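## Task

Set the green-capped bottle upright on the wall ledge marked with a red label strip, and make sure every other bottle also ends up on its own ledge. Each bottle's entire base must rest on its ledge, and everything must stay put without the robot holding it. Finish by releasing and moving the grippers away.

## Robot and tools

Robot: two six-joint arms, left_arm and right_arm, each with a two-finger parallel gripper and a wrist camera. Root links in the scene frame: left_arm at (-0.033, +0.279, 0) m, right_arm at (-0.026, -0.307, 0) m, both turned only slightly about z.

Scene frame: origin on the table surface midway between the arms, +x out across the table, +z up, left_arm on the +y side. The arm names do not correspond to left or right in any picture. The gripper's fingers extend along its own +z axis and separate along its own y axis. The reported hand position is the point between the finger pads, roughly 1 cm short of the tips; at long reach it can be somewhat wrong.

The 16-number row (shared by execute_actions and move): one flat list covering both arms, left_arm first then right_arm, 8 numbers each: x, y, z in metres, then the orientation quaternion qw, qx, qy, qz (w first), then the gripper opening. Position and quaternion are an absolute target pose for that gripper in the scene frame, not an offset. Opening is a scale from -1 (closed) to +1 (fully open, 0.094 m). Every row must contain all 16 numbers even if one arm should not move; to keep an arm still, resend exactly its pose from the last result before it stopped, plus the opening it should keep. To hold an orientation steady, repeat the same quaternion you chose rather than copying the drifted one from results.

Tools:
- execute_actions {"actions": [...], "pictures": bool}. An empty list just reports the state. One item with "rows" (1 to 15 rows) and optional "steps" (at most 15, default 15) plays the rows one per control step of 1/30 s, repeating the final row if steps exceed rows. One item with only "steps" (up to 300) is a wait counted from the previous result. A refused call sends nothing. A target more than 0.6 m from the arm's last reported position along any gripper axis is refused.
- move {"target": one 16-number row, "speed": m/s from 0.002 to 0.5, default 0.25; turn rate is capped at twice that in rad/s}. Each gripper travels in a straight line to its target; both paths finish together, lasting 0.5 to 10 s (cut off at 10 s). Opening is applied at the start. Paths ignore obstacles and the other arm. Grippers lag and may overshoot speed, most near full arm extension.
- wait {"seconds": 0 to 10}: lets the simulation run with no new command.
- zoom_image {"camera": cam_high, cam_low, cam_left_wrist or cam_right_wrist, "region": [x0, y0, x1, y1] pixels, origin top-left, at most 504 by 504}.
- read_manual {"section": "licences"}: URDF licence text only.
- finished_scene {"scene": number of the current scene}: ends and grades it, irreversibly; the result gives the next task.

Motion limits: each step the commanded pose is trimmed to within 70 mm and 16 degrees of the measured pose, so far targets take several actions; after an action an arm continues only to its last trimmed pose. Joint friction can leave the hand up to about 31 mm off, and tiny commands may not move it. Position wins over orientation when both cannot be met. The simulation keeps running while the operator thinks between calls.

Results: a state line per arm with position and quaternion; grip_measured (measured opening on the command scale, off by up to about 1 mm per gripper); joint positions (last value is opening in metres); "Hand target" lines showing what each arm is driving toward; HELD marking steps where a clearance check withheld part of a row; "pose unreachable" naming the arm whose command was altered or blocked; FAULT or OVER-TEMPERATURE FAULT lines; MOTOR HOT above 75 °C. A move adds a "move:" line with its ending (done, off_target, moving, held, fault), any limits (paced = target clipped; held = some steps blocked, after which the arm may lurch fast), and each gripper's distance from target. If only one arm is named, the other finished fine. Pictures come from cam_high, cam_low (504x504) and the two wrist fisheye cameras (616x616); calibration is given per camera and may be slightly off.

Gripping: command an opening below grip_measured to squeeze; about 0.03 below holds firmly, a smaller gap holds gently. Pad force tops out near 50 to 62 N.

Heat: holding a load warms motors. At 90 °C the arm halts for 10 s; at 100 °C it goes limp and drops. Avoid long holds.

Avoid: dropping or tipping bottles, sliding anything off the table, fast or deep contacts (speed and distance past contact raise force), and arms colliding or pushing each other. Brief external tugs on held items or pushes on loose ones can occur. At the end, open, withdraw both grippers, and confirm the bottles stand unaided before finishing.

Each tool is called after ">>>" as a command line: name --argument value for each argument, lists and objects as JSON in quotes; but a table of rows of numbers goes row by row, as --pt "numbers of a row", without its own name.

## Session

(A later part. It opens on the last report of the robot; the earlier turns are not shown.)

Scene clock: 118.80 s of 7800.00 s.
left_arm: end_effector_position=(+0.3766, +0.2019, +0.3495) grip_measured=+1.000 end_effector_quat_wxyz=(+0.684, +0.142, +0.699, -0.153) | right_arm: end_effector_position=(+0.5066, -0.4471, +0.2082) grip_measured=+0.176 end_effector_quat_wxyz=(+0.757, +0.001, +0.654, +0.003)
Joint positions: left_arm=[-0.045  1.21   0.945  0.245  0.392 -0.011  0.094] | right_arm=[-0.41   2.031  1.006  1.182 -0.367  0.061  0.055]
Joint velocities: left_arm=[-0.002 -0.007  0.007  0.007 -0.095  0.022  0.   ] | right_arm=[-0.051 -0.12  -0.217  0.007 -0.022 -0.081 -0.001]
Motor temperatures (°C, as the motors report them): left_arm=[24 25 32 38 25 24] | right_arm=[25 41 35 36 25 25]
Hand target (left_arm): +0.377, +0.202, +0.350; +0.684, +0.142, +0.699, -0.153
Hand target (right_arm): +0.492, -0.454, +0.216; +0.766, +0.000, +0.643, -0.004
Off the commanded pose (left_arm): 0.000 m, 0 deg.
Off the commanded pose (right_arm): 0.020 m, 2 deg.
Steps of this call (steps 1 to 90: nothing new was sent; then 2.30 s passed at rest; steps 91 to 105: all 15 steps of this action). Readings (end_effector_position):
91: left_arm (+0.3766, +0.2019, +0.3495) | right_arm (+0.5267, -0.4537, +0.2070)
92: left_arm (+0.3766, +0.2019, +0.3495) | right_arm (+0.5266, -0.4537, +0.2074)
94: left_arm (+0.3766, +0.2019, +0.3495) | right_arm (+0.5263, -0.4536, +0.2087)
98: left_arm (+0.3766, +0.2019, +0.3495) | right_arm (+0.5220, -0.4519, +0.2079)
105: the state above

>>> move --target '[0.3766, 0.2019, 0.3499, 0.684, 0.142, 0.699, -0.153, 1, 0.43, -0.456, 0.204, 0.752, 0, 0.659, -0.004, 0.13]' --speed 0.1

Scene clock: 121.20 s of 7800.00 s.
left_arm: end_effector_position=(+0.3766, +0.2019, +0.3495) grip_measured=+1.000 end_effector_quat_wxyz=(+0.684, +0.142, +0.699, -0.153) | right_arm: end_effector_position=(+0.4382, -0.4554, +0.1875) grip_measured=+0.176 end_effector_quat_wxyz=(+0.736, +0.008, +0.677, +0.006)
Joint positions: left_arm=[-0.045  1.21   0.945  0.245  0.392 -0.011  0.094] | right_arm=[-0.508  1.876  0.727  1.242 -0.462  0.061  0.055]
Joint velocities: left_arm=[ 0.002 -0.012 -0.002 -0.022  0.095 -0.051  0.   ] | right_arm=[-0.002  0.002 -0.012 -0.037 -0.007 -0.081 -0.001]
Motor temperatures (°C, as the motors report them): left_arm=[24 25 33 38 25 24] | right_arm=[25 41 34 37 25 25]
Hand target (left_arm): +0.377, +0.202, +0.350; +0.684, +0.142, +0.699, -0.153
Hand target (right_arm): +0.430, -0.456, +0.204; +0.752, +0.001, +0.659, -0.003
Off the commanded pose (left_arm): 0.000 m, 0 deg.
Off the commanded pose (right_arm): 0.018 m, 3 deg.
move: off_target (right_arm)
camera_calibration (this result's frames):
cam_left_wrist: T_world_to_cam=[[-0.445103, -0.893294, -0.0625223, 0.364692], [-0.53985, 0.323386, -0.777164, 0.451014], [0.714455, -0.312165, -0.626184, 0.121503], [0, 0, 0, 1]] pos_world=[0.318996, 0.217855, 0.449396]
cam_right_wrist: T_world_to_cam=[[0.04479, -0.989352, -0.138476, -0.440599], [-0.60528, 0.0833995, -0.791632, 0.473082], [0.794752, 0.119274, -0.595099, -0.0689018], [0, 0, 0, 1]] pos_world=[0.360841, -0.467145, 0.272491]

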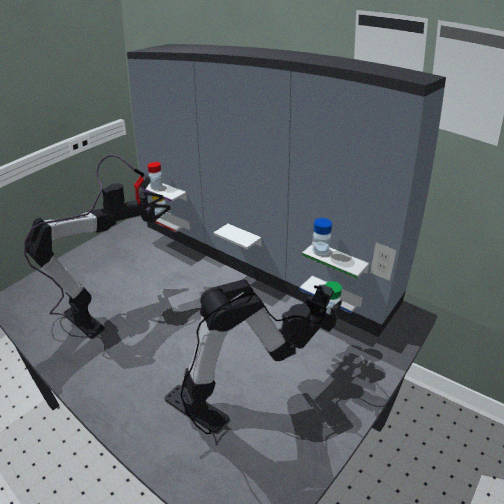

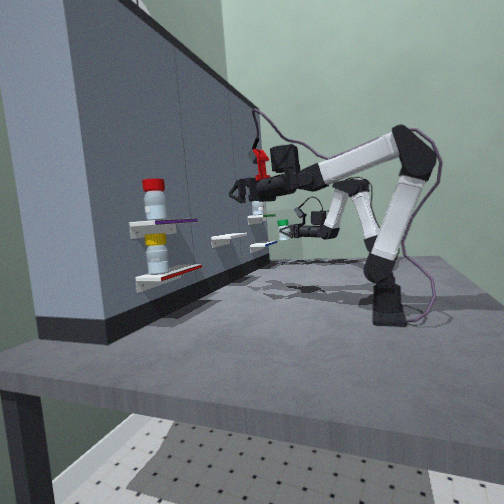

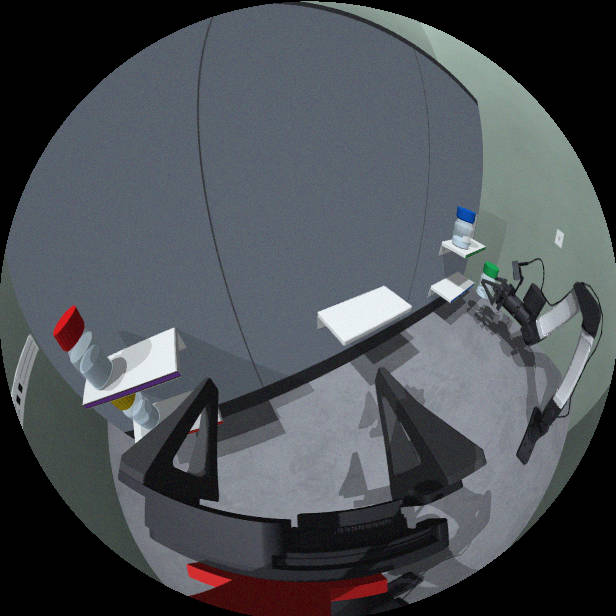

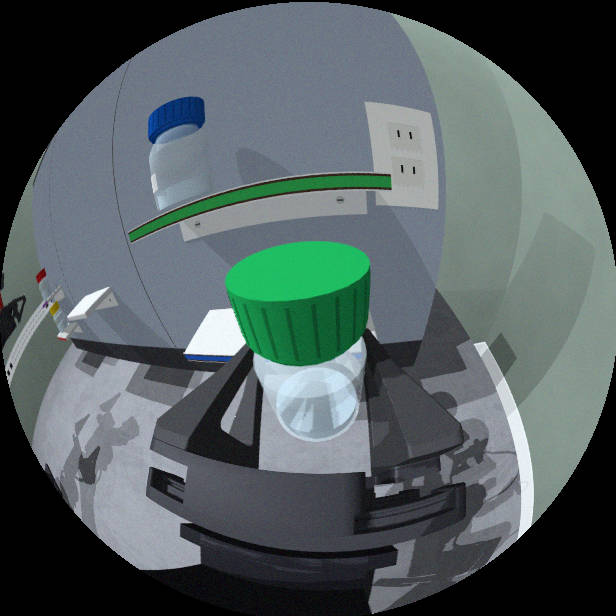

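>>> zoom_image --camera "cam_left_wrist" --region '[300, 270, 430, 360]'

>>> zoom_image --camera "cam_low" --region '[200, 190, 330, 260]'

Region (300, 270, 430, 360) of cam_left_wrist's 616x616 image, scaled by 3.877, with more detail than that image has; it fills the top 349 rows of this view, and the rest is white.

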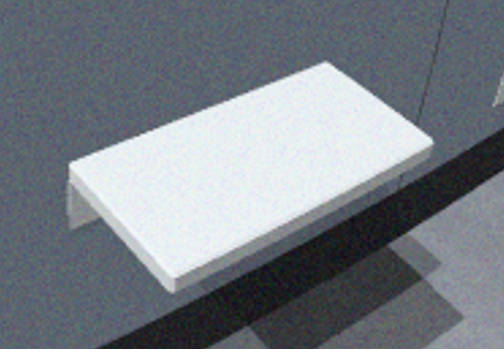

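Region (200, 190, 330, 260) of cam_low's 504x504 image, scaled by 3.877, with more detail than that image has; it fills the top 271 rows of this view, and the rest is white.

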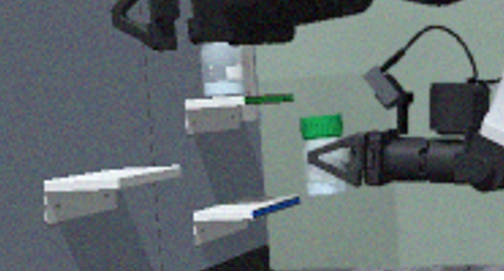

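>>> move --target '[0.3766, 0.2019, 0.3499, 0.684, 0.142, 0.699, -0.153, 1, 0.43, -0.15, 0.315, 0.7368, -0.142, 0.6406, 0.1633, 0.13]' --speed 0.25

Scene clock: 132.50 s of 7800.00 s.
left_arm: end_effector_position=(+0.3766, +0.2019, +0.3495) grip_measured=+1.000 end_effector_quat_wxyz=(+0.684, +0.142, +0.699, -0.153) | right_arm: end_effector_position=(+0.4296, -0.1509, +0.2913) grip_measured=+0.176 end_effector_quat_wxyz=(+0.713, -0.149, +0.666, +0.160)
Joint positions: left_arm=[-0.045  1.21   0.945  0.245  0.392 -0.011  0.094] | right_arm=[ 0.229  1.524  0.865  0.727 -0.171  0.013  0.055]
Joint velocities: left_arm=[-0.007  0.002 -0.002 -0.007 -0.022 -0.051  0.   ] | right_arm=[ 0.007  0.012 -0.027 -0.125 -0.022  0.022 -0.   ]
Motor temperatures (°C, as the motors report them): left_arm=[24 25 33 39 25 24] | right_arm=[25 40 33 37 25 25]
Hand target (left_arm): +0.377, +0.202, +0.350; +0.684, +0.142, +0.699, -0.153
Hand target (right_arm): +0.429, -0.150, +0.313; +0.732, -0.150, +0.645, +0.157
Off the commanded pose (left_arm): 0.000 m, 0 deg.
Off the commanded pose (right_arm): 0.024 m, 4 deg.
After step 120, 5.37 s passed at rest.
move: off_target (right_arm)
camera_calibration (this result's frames):
cam_left_wrist: T_world_to_cam=[[-0.445103, -0.893294, -0.0625223, 0.364692], [-0.53985, 0.323386, -0.777164, 0.451014], [0.714455, -0.312165, -0.626184, 0.121503], [0, 0, 0, 1]] pos_world=[0.318996, 0.217855, 0.449396]
cam_right_wrist: T_world_to_cam=[[0.463212, -0.877951, -0.120984, -0.292631], [-0.587924, -0.202262, -0.783221, 0.471704], [0.663159, 0.433927, -0.609858, 0.0717295], [0, 0, 0, 1]] pos_world=[0.365308, -0.192633, 0.37779]

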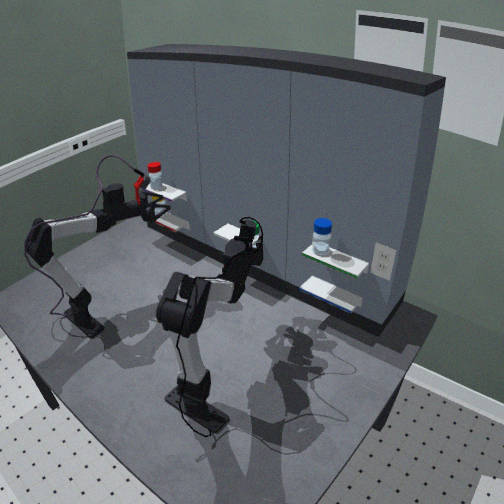

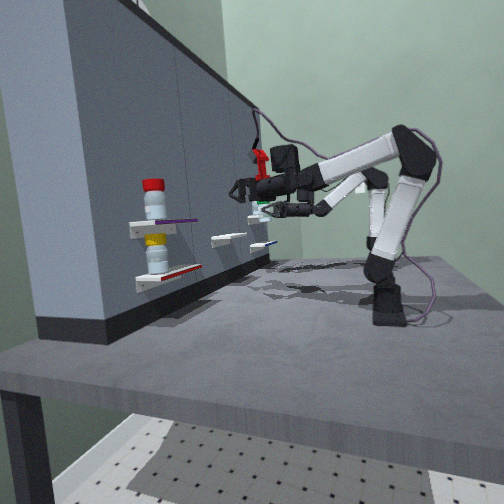

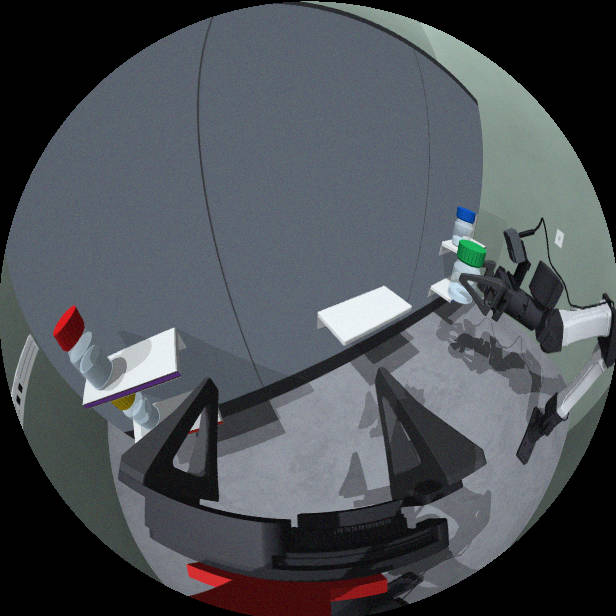

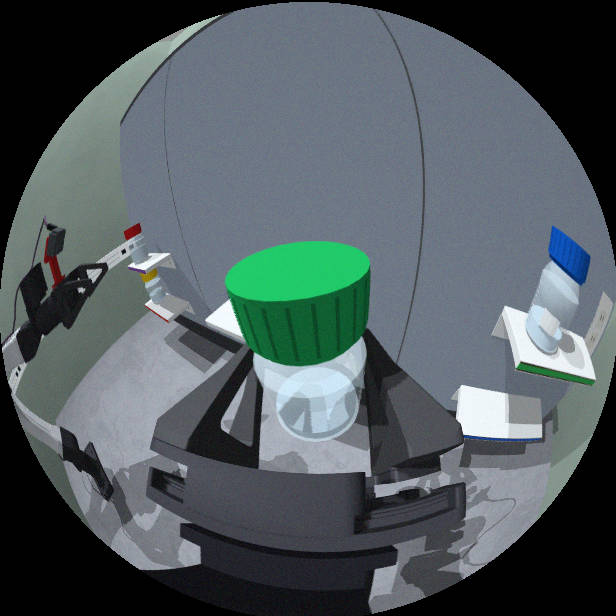

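>>> move --target '[0.3766, 0.2019, 0.3499, 0.684, 0.142, 0.699, -0.153, 1, 0.525, 0.015, 0.30, 0.7478, -0.1391, 0.6276, 0.1658, 0.13]' --speed 0.18

Scene clock: 135.53 s of 7800.00 s.
left_arm: end_effector_position=(+0.3766, +0.2019, +0.3495) grip_measured=+1.000 end_effector_quat_wxyz=(+0.684, +0.142, +0.699, -0.153) | right_arm: end_effector_position=(+0.5227, +0.0123, +0.2861) grip_measured=+0.176 end_effector_quat_wxyz=(+0.735, -0.145, +0.642, +0.163)
Joint positions: left_arm=[-0.045  1.21   0.945  0.245  0.392 -0.011  0.094] | right_arm=[ 0.518  2.109  1.518  0.727  0.118 -0.021  0.055]
Joint velocities: left_arm=[-0.007  0.017  0.017  0.022  0.022 -0.022  0.   ] | right_arm=[ 0.002  0.007 -0.007 -0.022 -0.007  0.022  0.   ]
Motor temperatures (°C, as the motors report them): left_arm=[24 25 33 39 25 24] | right_arm=[25 39 34 38 25 25]
Hand target (left_arm): +0.377, +0.202, +0.350; +0.684, +0.142, +0.699, -0.153
Hand target (right_arm): +0.524, +0.016, +0.299; +0.748, -0.142, +0.627, +0.164
Off the commanded pose (left_arm): 0.000 m, 0 deg.
Off the commanded pose (right_arm): 0.014 m, 2 deg.
move: off_target (right_arm)
camera_calibration (this result's frames):
cam_left_wrist: T_world_to_cam=[[-0.445103, -0.893294, -0.0625223, 0.364692], [-0.53985, 0.323386, -0.777164, 0.451014], [0.714455, -0.312165, -0.626184, 0.121503], [0, 0, 0, 1]] pos_world=[0.318996, 0.217855, 0.449396]
cam_right_wrist: T_world_to_cam=[[0.469394, -0.875827, -0.112237, -0.198872], [-0.537973, -0.18287, -0.822888, 0.540302], [0.700182, 0.446639, -0.557009, -0.0986053], [0, 0, 0, 1]] pos_world=[0.453059, -0.0313316, 0.367363]

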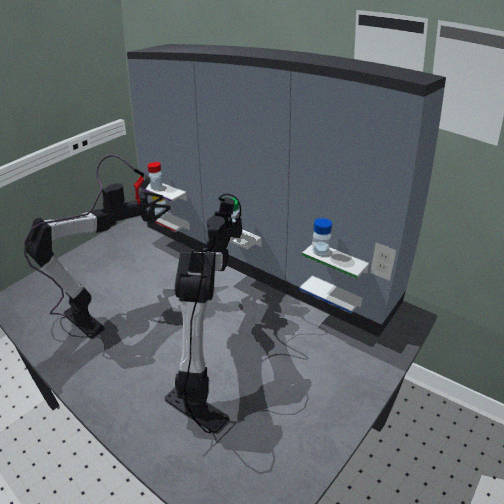

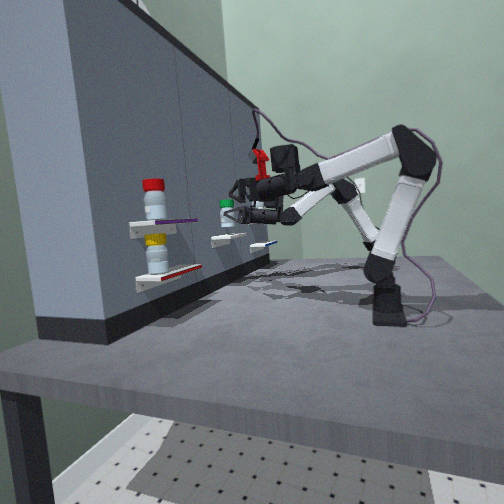

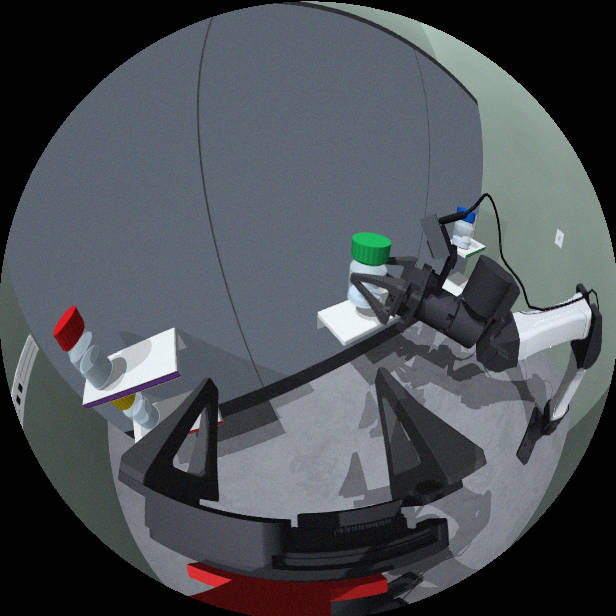

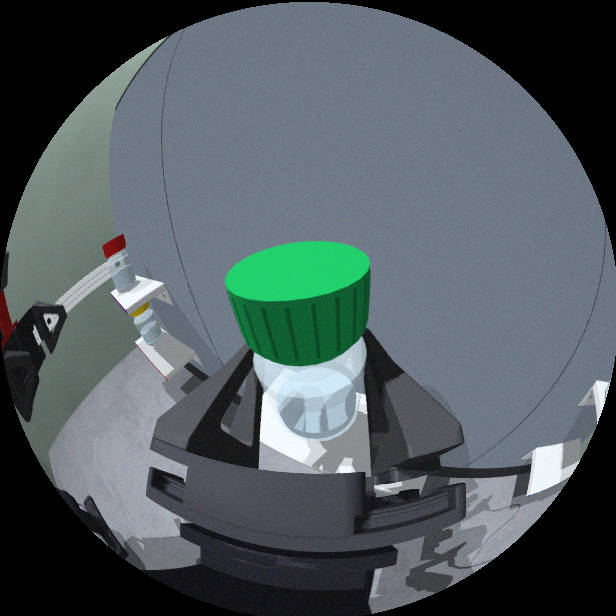

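>>> zoom_image --camera "cam_low" --region '[200, 185, 290, 255]'

>>> zoom_image --camera "cam_right_wrist" --region '[200, 340, 440, 510]'

Region (200, 185, 290, 255) of cam_low's 504x504 image, scaled by 5.600, with more detail than that image has.

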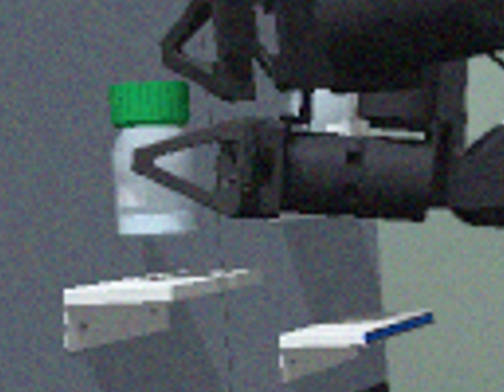

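Region (200, 340, 440, 510) of cam_right_wrist's 616x616 image, scaled by 2.100, with more detail than that image has; it fills the top 357 rows of this view, and the rest is white.

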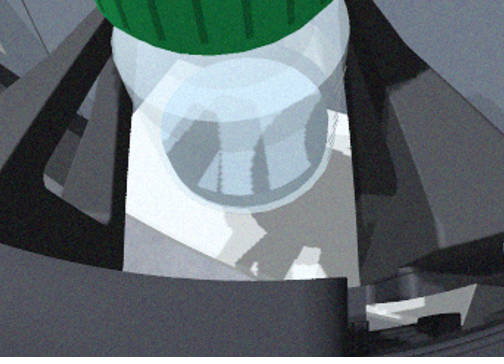

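>>> move --target '[0.3766, 0.2019, 0.3499, 0.684, 0.142, 0.699, -0.153, 1, 0.524, 0.013, 0.258, 0.7478, -0.1391, 0.6276, 0.1658, 0.13]' --speed 0.04

Scene clock: 141.57 s of 7800.00 s.
left_arm: end_effector_position=(+0.3766, +0.2019, +0.3495) grip_measured=+1.000 end_effector_quat_wxyz=(+0.684, +0.142, +0.699, -0.153) | right_arm: end_effector_position=(+0.5249, +0.0134, +0.2621) grip_measured=+0.176 end_effector_quat_wxyz=(+0.742, -0.142, +0.634, +0.164)
Joint positions: left_arm=[-0.045  1.21   0.945  0.245  0.392 -0.011  0.094] | right_arm=[ 0.518  2.164  1.48   0.841  0.119 -0.021  0.055]
Joint velocities: left_arm=[-0.017  0.007 -0.017 -0.007 -0.007  0.022  0.   ] | right_arm=[-0.017  0.002 -0.002 -0.007  0.022  0.022 -0.001]
Motor temperatures (°C, as the motors report them): left_arm=[24 25 34 39 25 24] | right_arm=[25 41 35 38 25 25]
Hand target (left_arm): +0.377, +0.202, +0.350; +0.684, +0.142, +0.699, -0.153
Hand target (right_arm): +0.524, +0.013, +0.258; +0.747, -0.139, +0.628, +0.166
Off the commanded pose (left_arm): 0.000 m, 0 deg.
Off the commanded pose (right_arm): 0.004 m, 1 deg.
After step 90, 1.87 s passed at rest.
move: done
camera_calibration (this result's frames):
cam_left_wrist: T_world_to_cam=[[-0.445103, -0.893294, -0.0625223, 0.364692], [-0.53985, 0.323386, -0.777164, 0.451014], [0.714455, -0.312165, -0.626184, 0.121503], [0, 0, 0, 1]] pos_world=[0.318996, 0.217855, 0.449396]
cam_right_wrist: T_world_to_cam=[[0.470109, -0.875277, -0.113522, -0.201707], [-0.522937, -0.172608, -0.834711, 0.517012], [0.711009, 0.451771, -0.53886, -0.124475], [0, 0, 0, 1]] pos_world=[0.453692, -0.031075, 0.341583]

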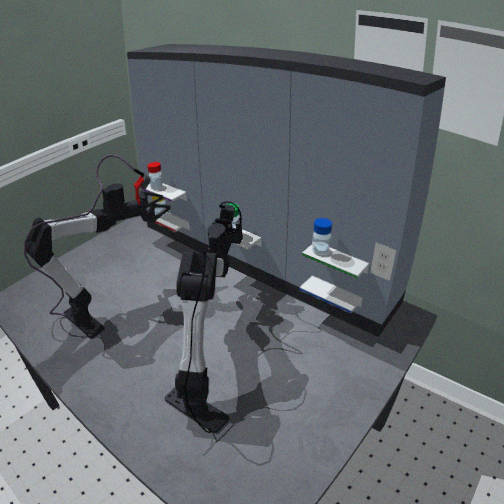

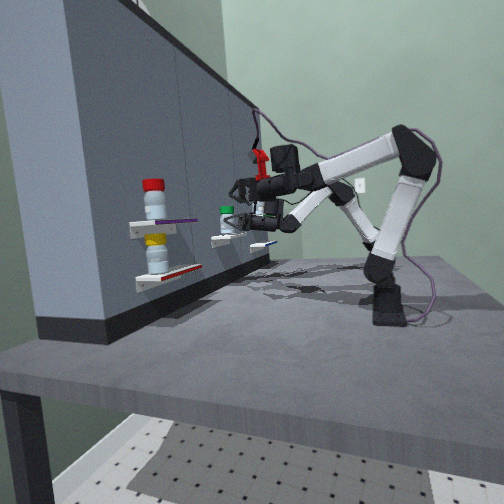

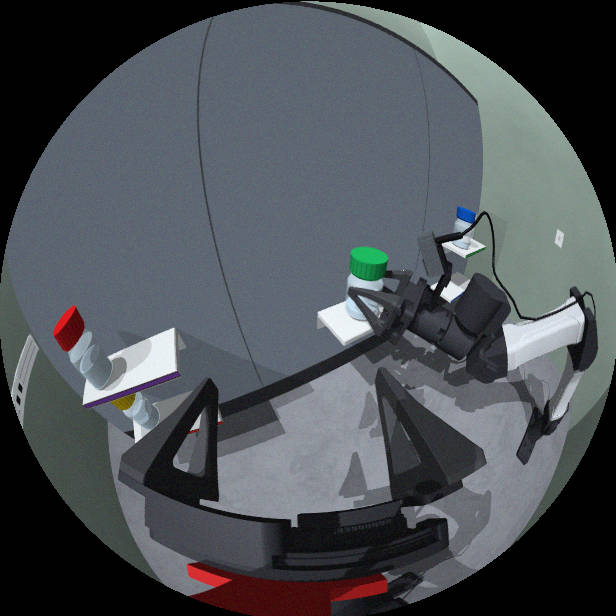

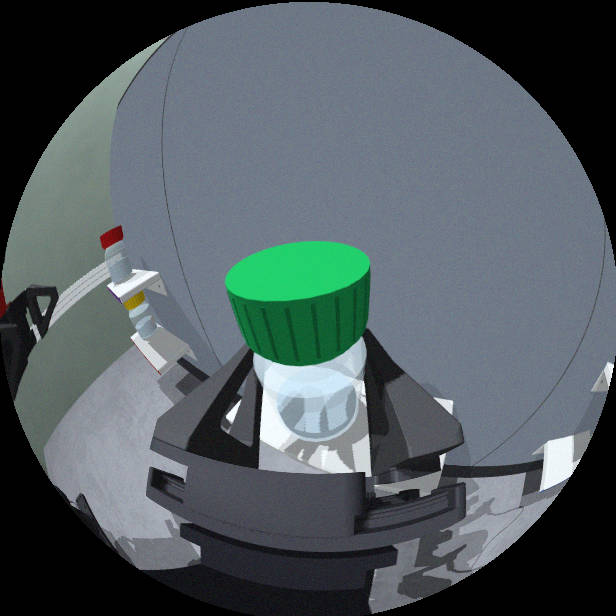

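>>> zoom_image --camera "cam_low" --region '[200, 185, 290, 255]'

Region (200, 185, 290, 255) of cam_low's 504x504 image, scaled by 5.600, with more detail than that image has.

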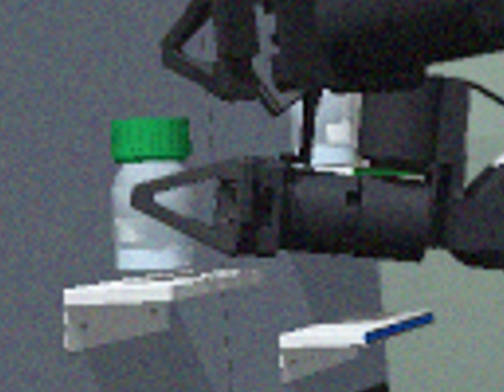

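>>> move --target '[0.3766, 0.2019, 0.3499, 0.684, 0.142, 0.699, -0.153, 1, 0.525, 0.0134, 0.249, 0.7255, -0.1448, 0.6532, 0.1608, 0.13]' --speed 0.03

Scene clock: 146.13 s of 7800.00 s.
left_arm: end_effector_position=(+0.3766, +0.2019, +0.3495) grip_measured=+1.000 end_effector_quat_wxyz=(+0.684, +0.142, +0.699, -0.153) | right_arm: end_effector_position=(+0.5255, +0.0138, +0.2567) grip_measured=+0.176 end_effector_quat_wxyz=(+0.735, -0.145, +0.642, +0.162)
Joint positions: left_arm=[-0.045  1.21   0.945  0.245  0.392 -0.011  0.094] | right_arm=[ 0.518  2.164  1.48   0.818  0.119 -0.021  0.055]
Joint velocities: left_arm=[-0.017 -0.002 -0.012  0.051  0.037  0.037  0.   ] | right_arm=[-0.002 -0.007 -0.002  0.066 -0.051  0.037 -0.001]
Motor temperatures (°C, as the motors report them): left_arm=[24 25 34 39 25 24] | right_arm=[25 42 35 39 25 25]
Hand target (left_arm): +0.377, +0.202, +0.350; +0.684, +0.142, +0.699, -0.153
Hand target (right_arm): +0.525, +0.013, +0.249; +0.726, -0.145, +0.653, +0.160
Off the commanded pose (left_arm): 0.000 m, 0 deg.
Off the commanded pose (right_arm): 0.008 m, 2 deg.
After step 90, 0.47 s passed at rest.
move: done
camera_calibration (this result's frames):
cam_left_wrist: T_world_to_cam=[[-0.445103, -0.893294, -0.0625223, 0.364692], [-0.53985, 0.323386, -0.777164, 0.451014], [0.714455, -0.312165, -0.626184, 0.121503], [0, 0, 0, 1]] pos_world=[0.318996, 0.217855, 0.449396]
cam_right_wrist: T_world_to_cam=[[0.467958, -0.876623, -0.112013, -0.201511], [-0.538747, -0.182501, -0.822463, 0.518192], [0.700548, 0.445225, -0.557681, -0.117663], [0, 0, 0, 1]] pos_world=[0.455901, -0.0296923, 0.338003]

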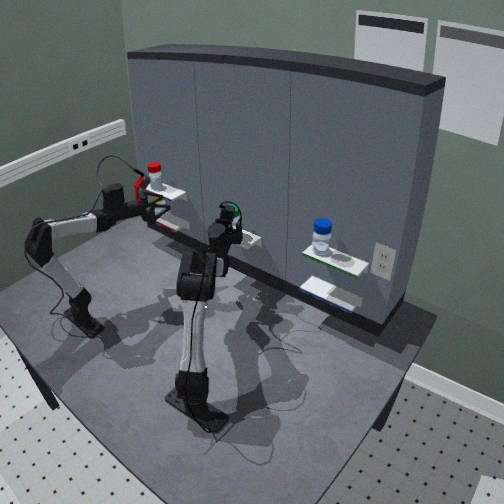

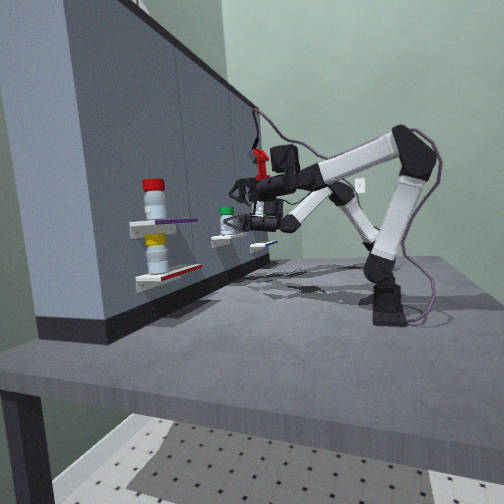

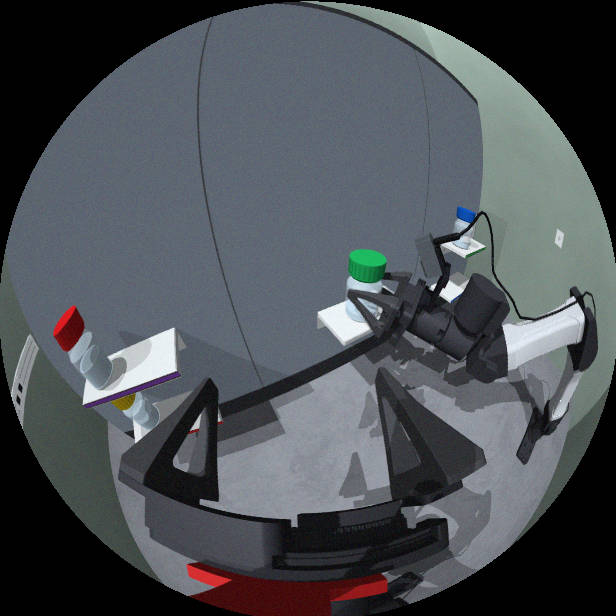

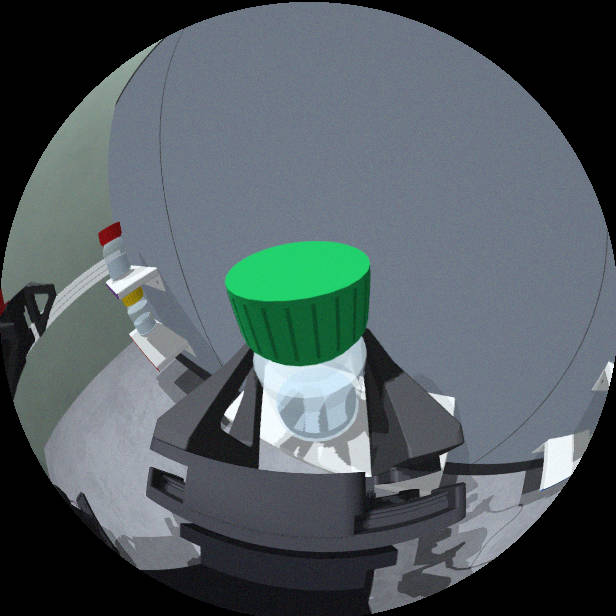

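>>> execute_actions --actions '[{"rows": [[0.3766,0.2019,0.3499,0.684,0.142,0.699,-0.153,1,0.5255,0.0138,0.2567,0.735,-0.145,0.642,0.162,0.17],[0.3766,0.2019,0.3499,0.684,0.142,0.699,-0.153,1,0.5255,0.0138,0.2567,0.735,-0.145,0.642,0.162,0.20],[0.3766,0.2019,0.3499,0.684,0.142,0.699,-0.153,1,0.5255,0.0138,0.2567,0.735,-0.145,0.642,0.162,0.25],[0.3766,0.2019,0.3499,0.684,0.142,0.699,-0.153,1,0.5255,0.0138,0.2567,0.735,-0.145,0.642,0.162,0.33],[0.3766,0.2019,0.3499,0.684,0.142,0.699,-0.153,1,0.5255,0.0138,0.2567,0.735,-0.145,0.642,0.162,0.43],[0.3766,0.2019,0.3499,0.684,0.142,0.699,-0.153,1,0.5255,0.0138,0.2567,0.735,-0.145,0.642,0.162,0.53],[0.3766,0.2019,0.3499,0.684,0.142,0.699,-0.153,1,0.5255,0.0138,0.2567,0.735,-0.145,0.642,0.162,0.63],[0.3766,0.2019,0.3499,0.684,0.142,0.699,-0.153,1,0.5255,0.0138,0.2567,0.735,-0.145,0.642,0.162,0.72]], "steps": 10}]' --pictures false

>>> move --target '[0.3766, 0.2019, 0.3499, 0.684, 0.142, 0.699, -0.153, 1, 0.43, -0.031, 0.275, 0.735, -0.145, 0.642, 0.162, 0.72]' --speed 0.15

Scene clock: 148.83 s of 7800.00 s.
left_arm: end_effector_position=(+0.3766, +0.2019, +0.3495) grip_measured=+1.000 end_effector_quat_wxyz=(+0.684, +0.142, +0.699, -0.153) | right_arm: end_effector_position=(+0.5255, +0.0138, +0.2567) grip_measured=+0.716 end_effector_quat_wxyz=(+0.735, -0.145, +0.642, +0.162)
Joint positions: left_arm=[-0.045  1.21   0.945  0.245  0.392 -0.011  0.094] | right_arm=[ 0.518  2.164  1.48   0.818  0.119 -0.021  0.081]
Joint velocities: left_arm=[-0.007  0.002 -0.012  0.007  0.007 -0.007  0.   ] | right_arm=[ 0.012  0.002 -0.002 -0.037 -0.007 -0.037  0.004]
Motor temperatures (°C, as the motors report them): left_arm=[24 25 34 39 25 24] | right_arm=[25 43 35 39 25 25]
Hand target (left_arm): +0.377, +0.202, +0.350; +0.684, +0.142, +0.699, -0.153
Hand target (right_arm): +0.526, +0.014, +0.257; +0.735, -0.145, +0.642, +0.162
Off the commanded pose (left_arm): 0.000 m, 0 deg.
Off the commanded pose (right_arm): 0.000 m, 0 deg.
Steps of this call (steps 1 to 71: nothing new was sent; steps 72 to 81: all 10 steps of this action). Readings (end_effector_position):
72: left_arm (+0.3766, +0.2019, +0.3495) | right_arm (+0.5255, +0.0138, +0.2567)
73: left_arm (+0.3766, +0.2019, +0.3495) | right_arm (+0.5255, +0.0138, +0.2567)
75: left_arm (+0.3766, +0.2019, +0.3495) | right_arm (+0.5255, +0.0138, +0.2567)
79: left_arm (+0.3766, +0.2019, +0.3495) | right_arm (+0.5255, +0.0138, +0.2567)
81: the state above

Scene clock: 150.17 s of 7800.00 s.
left_arm: end_effector_position=(+0.3766, +0.2019, +0.3495) grip_measured=+1.000 end_effector_quat_wxyz=(+0.684, +0.142, +0.699, -0.153) | right_arm: end_effector_position=(+0.4379, -0.0334, +0.2789) grip_measured=+0.718 end_effector_quat_wxyz=(+0.738, -0.141, +0.640, +0.162)
Joint positions: left_arm=[-0.045  1.21   0.945  0.245  0.392 -0.011  0.094] | right_arm=[ 0.538  1.794  1.027  0.91   0.144 -0.021  0.081]
Joint velocities: left_arm=[ 0.002 -0.007  0.017 -0.037  0.037 -0.037  0.   ] | right_arm=[-0.012 -0.012 -0.037 -0.066 -0.007 -0.081 -0.   ]
Motor temperatures (°C, as the motors report them): left_arm=[24 25 34 39 25 24] | right_arm=[25 43 35 39 25 25]
Hand target (left_arm): +0.377, +0.202, +0.350; +0.684, +0.142, +0.699, -0.153
Hand target (right_arm): +0.431, -0.032, +0.276; +0.735, -0.145, +0.642, +0.162
Off the commanded pose (left_arm): 0.000 m, 0 deg.
Off the commanded pose (right_arm): 0.009 m, 1 deg.
move: done
camera_calibration (this result's frames):
cam_left_wrist: T_world_to_cam=[[-0.445103, -0.893294, -0.0625223, 0.364692], [-0.53985, 0.323386, -0.777164, 0.451014], [0.714455, -0.312165, -0.626184, 0.121503], [0, 0, 0, 1]] pos_world=[0.318996, 0.217855, 0.449396]
cam_right_wrist: T_world_to_cam=[[0.464819, -0.877763, -0.116082, -0.196869], [-0.534659, -0.173758, -0.827012, 0.480433], [0.70575, 0.446475, -0.55007, -0.0271795], [0, 0, 0, 1]] pos_world=[0.367558, -0.0771897, 0.359521]

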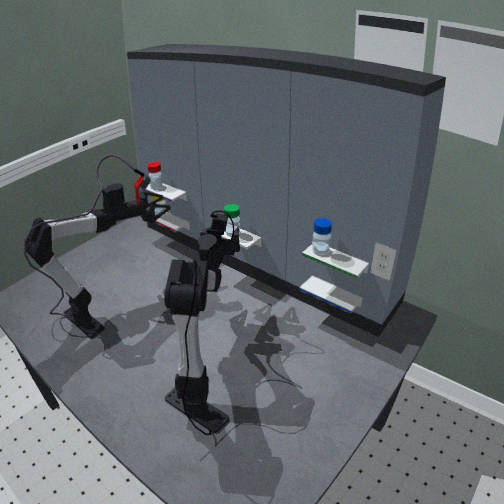

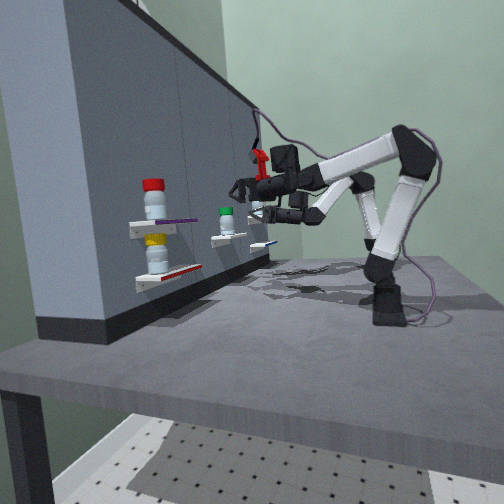

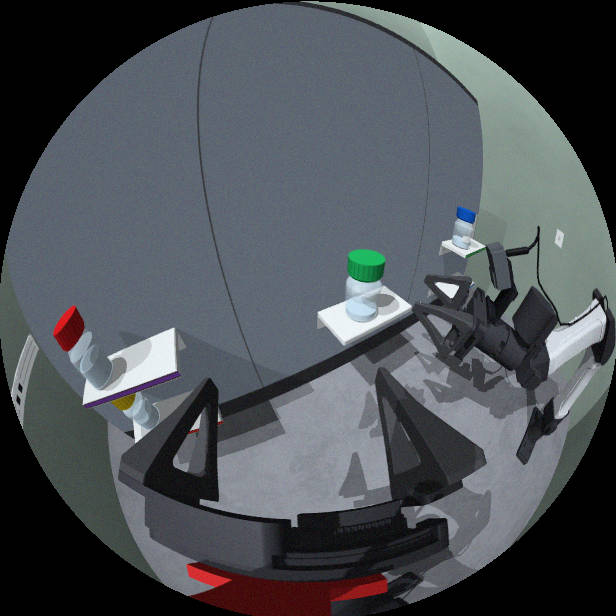

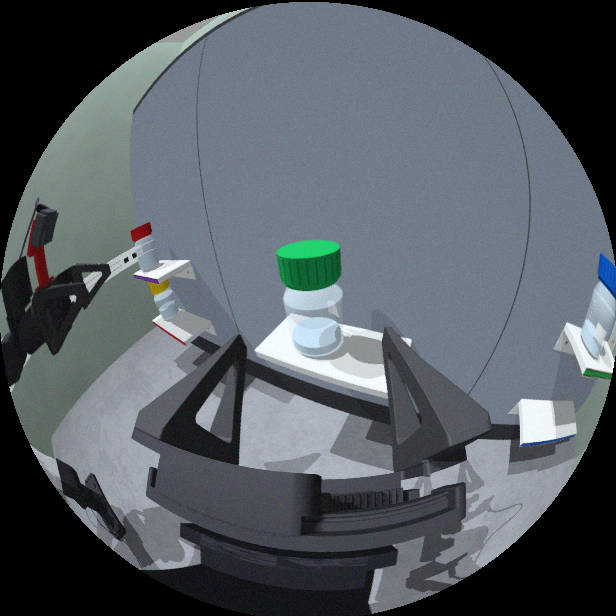

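>>> move --target '[0.445, 0.070, 0.258, 0.7312, 0.1434, 0.6469, -0.1621, 1, 0.33, -0.24, 0.30, 0.735, -0.145, 0.642, 0.162, 1]' --speed 0.25

Scene clock: 154.03 s of 7800.00 s.
left_arm: end_effector_position=(+0.4418, +0.0724, +0.2438) grip_measured=+1.000 end_effector_quat_wxyz=(+0.718, +0.146, +0.660, -0.164) | right_arm: end_effector_position=(+0.3356, -0.2374, +0.3109) grip_measured=+1.000 end_effector_quat_wxyz=(+0.744, -0.145, +0.631, +0.165)
Joint positions: left_arm=[-0.412  1.763  0.886  0.963  0.047 -0.011  0.094] | right_arm=[-0.056  1.079  0.531  0.727 -0.452  0.073  0.094]
Joint velocities: left_arm=[ 0.002 -0.012 -0.007 -0.066  0.022  0.007  0.   ] | right_arm=[ 0.002  0.012 -0.002 -0.007 -0.007  0.022  0.   ]
Motor temperatures (°C, as the motors report them): left_arm=[24 25 34 40 25 24] | right_arm=[25 43 35 39 25 25]
Hand target (left_arm): +0.446, +0.070, +0.256; +0.731, +0.141, +0.647, -0.165
Hand target (right_arm): +0.333, -0.241, +0.302; +0.735, -0.138, +0.642, +0.168
Off the commanded pose (left_arm): 0.015 m, 2 deg.
Off the commanded pose (right_arm): 0.013 m, 2 deg.
move: off_target (left_arm, right_arm)
camera_calibration (this result's frames):
cam_left_wrist: T_world_to_cam=[[-0.456828, -0.886118, -0.078116, 0.279872], [-0.452615, 0.307139, -0.837141, 0.423232], [0.765799, -0.347073, -0.54138, -0.0725459], [0, 0, 0, 1]] pos_world=[0.37497, 0.0928299, 0.336893]
cam_right_wrist: T_world_to_cam=[[0.475278, -0.873065, -0.108943, -0.329346], [-0.515634, -0.176067, -0.838524, 0.41338], [0.712904, 0.454706, -0.533863, 0.148194], [0, 0, 0, 1]] pos_world=[0.264036, -0.282143, 0.389864]

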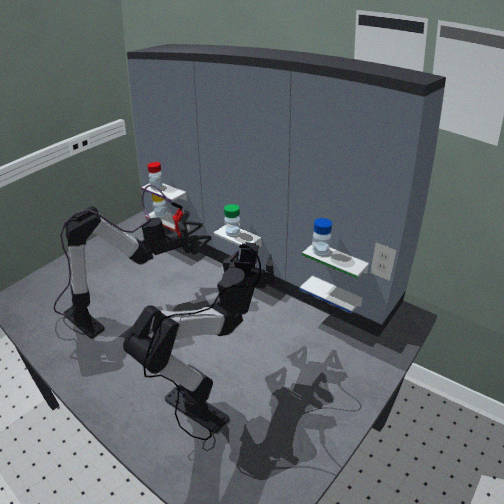

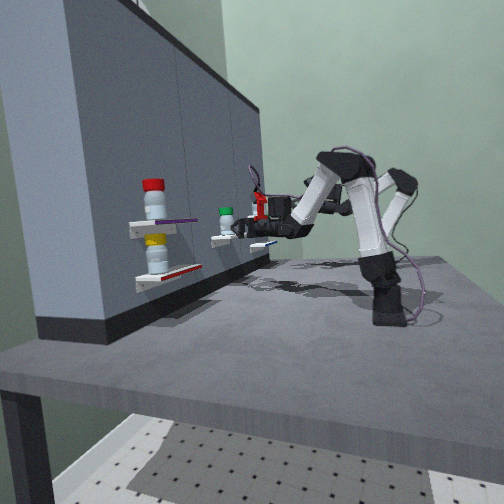

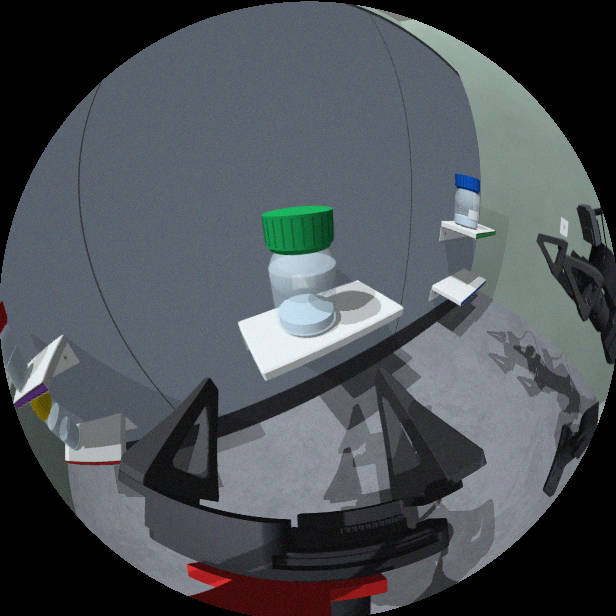

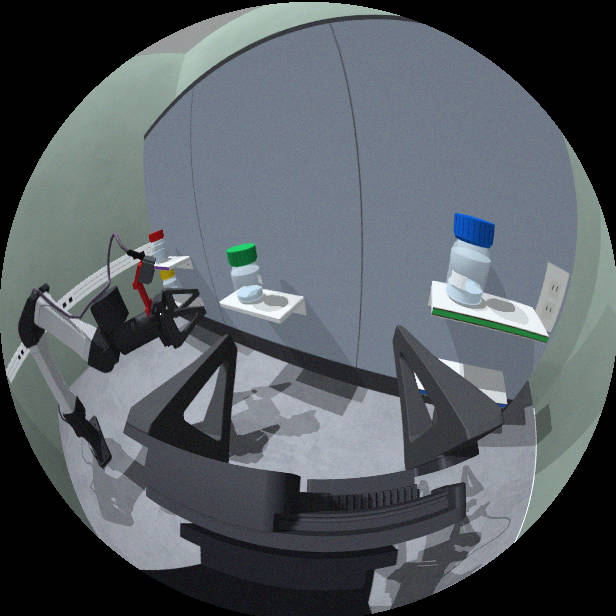

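>>> zoom_image --camera "cam_left_wrist" --region '[200, 190, 420, 400]'

>>> zoom_image --camera "cam_low" --region '[200, 185, 290, 255]'

Region (200, 190, 420, 400) of cam_left_wrist's 616x616 image, scaled by 2.291, with more detail than that image has; it fills the top 481 rows of this view, and the rest is white.

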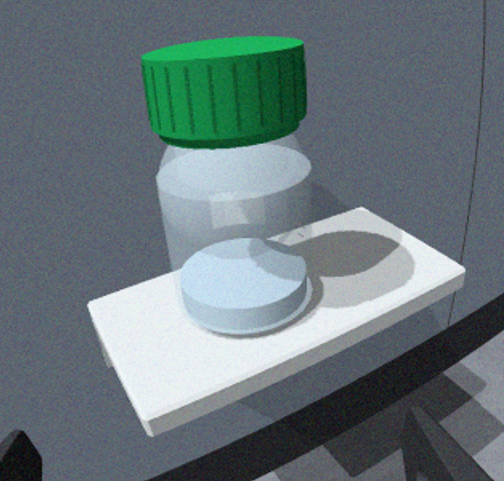

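Region (200, 185, 290, 255) of cam_low's 504x504 image, scaled by 5.600, with more detail than that image has.

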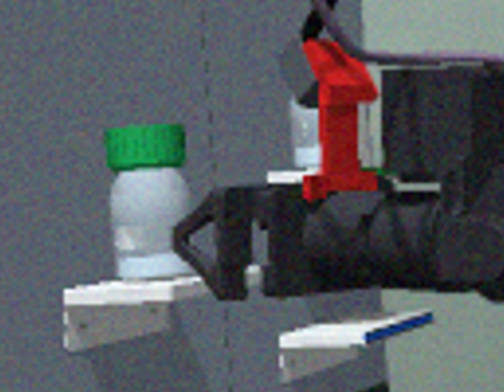

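>>> move --target '[0.537, 0.020, 0.263, 0.7424, 0.1405, 0.634, -0.1646, 0.7, 0.3356, -0.2374, 0.3109, 0.744, -0.145, 0.631, 0.165, 1]' --speed 0.1

Scene clock: 167.03 s of 7800.00 s.
left_arm: end_effector_position=(+0.5332, +0.0266, +0.2624) grip_measured=+0.702 end_effector_quat_wxyz=(+0.743, +0.139, +0.633, -0.168) | right_arm: end_effector_position=(+0.3355, -0.2371, +0.3106) grip_measured=+1.000 end_effector_quat_wxyz=(+0.743, -0.145, +0.632, +0.166)
Joint positions: left_arm=[-0.429  2.106  1.379  0.889  0.026 -0.011  0.08 ] | right_arm=[-0.056  1.079  0.531  0.726 -0.454  0.073  0.094]
Joint velocities: left_arm=[-0.017  0.002  0.002 -0.066  0.022 -0.037 -0.001] | right_arm=[ 0.017  0.007 -0.012  0.022 -0.022 -0.022  0.   ]
Motor temperatures (°C, as the motors report them): left_arm=[24 27 35 41 25 24] | right_arm=[25 38 34 38 25 25]
Hand target (left_arm): +0.537, +0.022, +0.262; +0.742, +0.140, +0.634, -0.165
Hand target (right_arm): +0.336, -0.237, +0.311; +0.744, -0.145, +0.631, +0.165
Off the commanded pose (left_arm): 0.008 m, 1 deg.
Off the commanded pose (right_arm): 0.000 m, 0 deg.
After step 90, 8.50 s passed at rest.
move: done
camera_calibration (this result's frames):
cam_left_wrist: T_world_to_cam=[[-0.44808, -0.89035, -0.0806341, 0.278618], [-0.39445, 0.277838, -0.875908, 0.474144], [0.802268, -0.360671, -0.475692, -0.184686], [0, 0, 0, 1]] pos_world=[0.460037, 0.0497216, 0.349919]
cam_right_wrist: T_world_to_cam=[[0.47679, -0.872207, -0.109208, -0.329297], [-0.516266, -0.177307, -0.837873, 0.412864], [0.711436, 0.45587, -0.534829, 0.149041], [0, 0, 0, 1]] pos_world=[0.26412, -0.281955, 0.389678]

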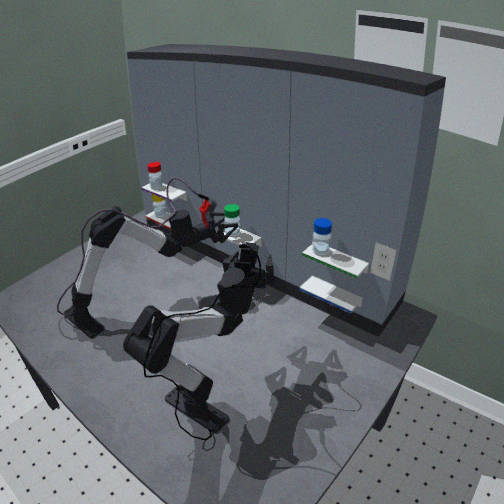

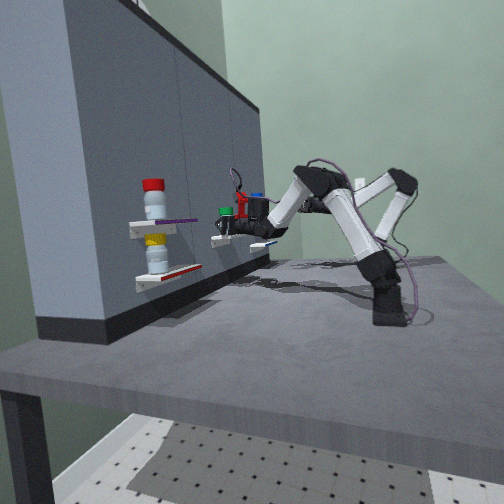

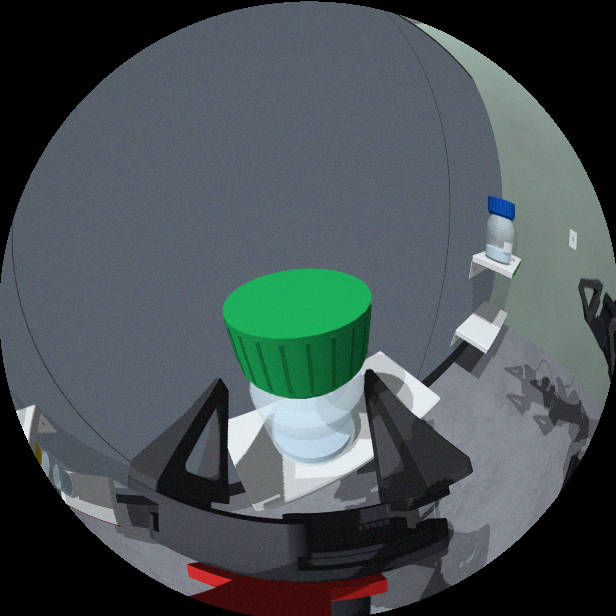

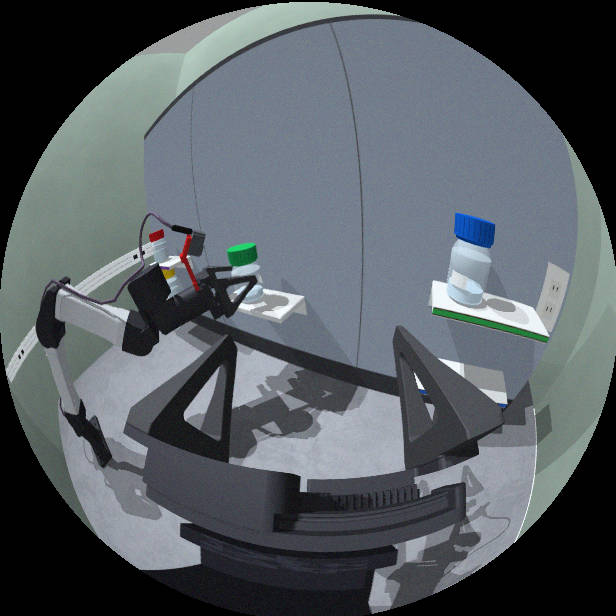

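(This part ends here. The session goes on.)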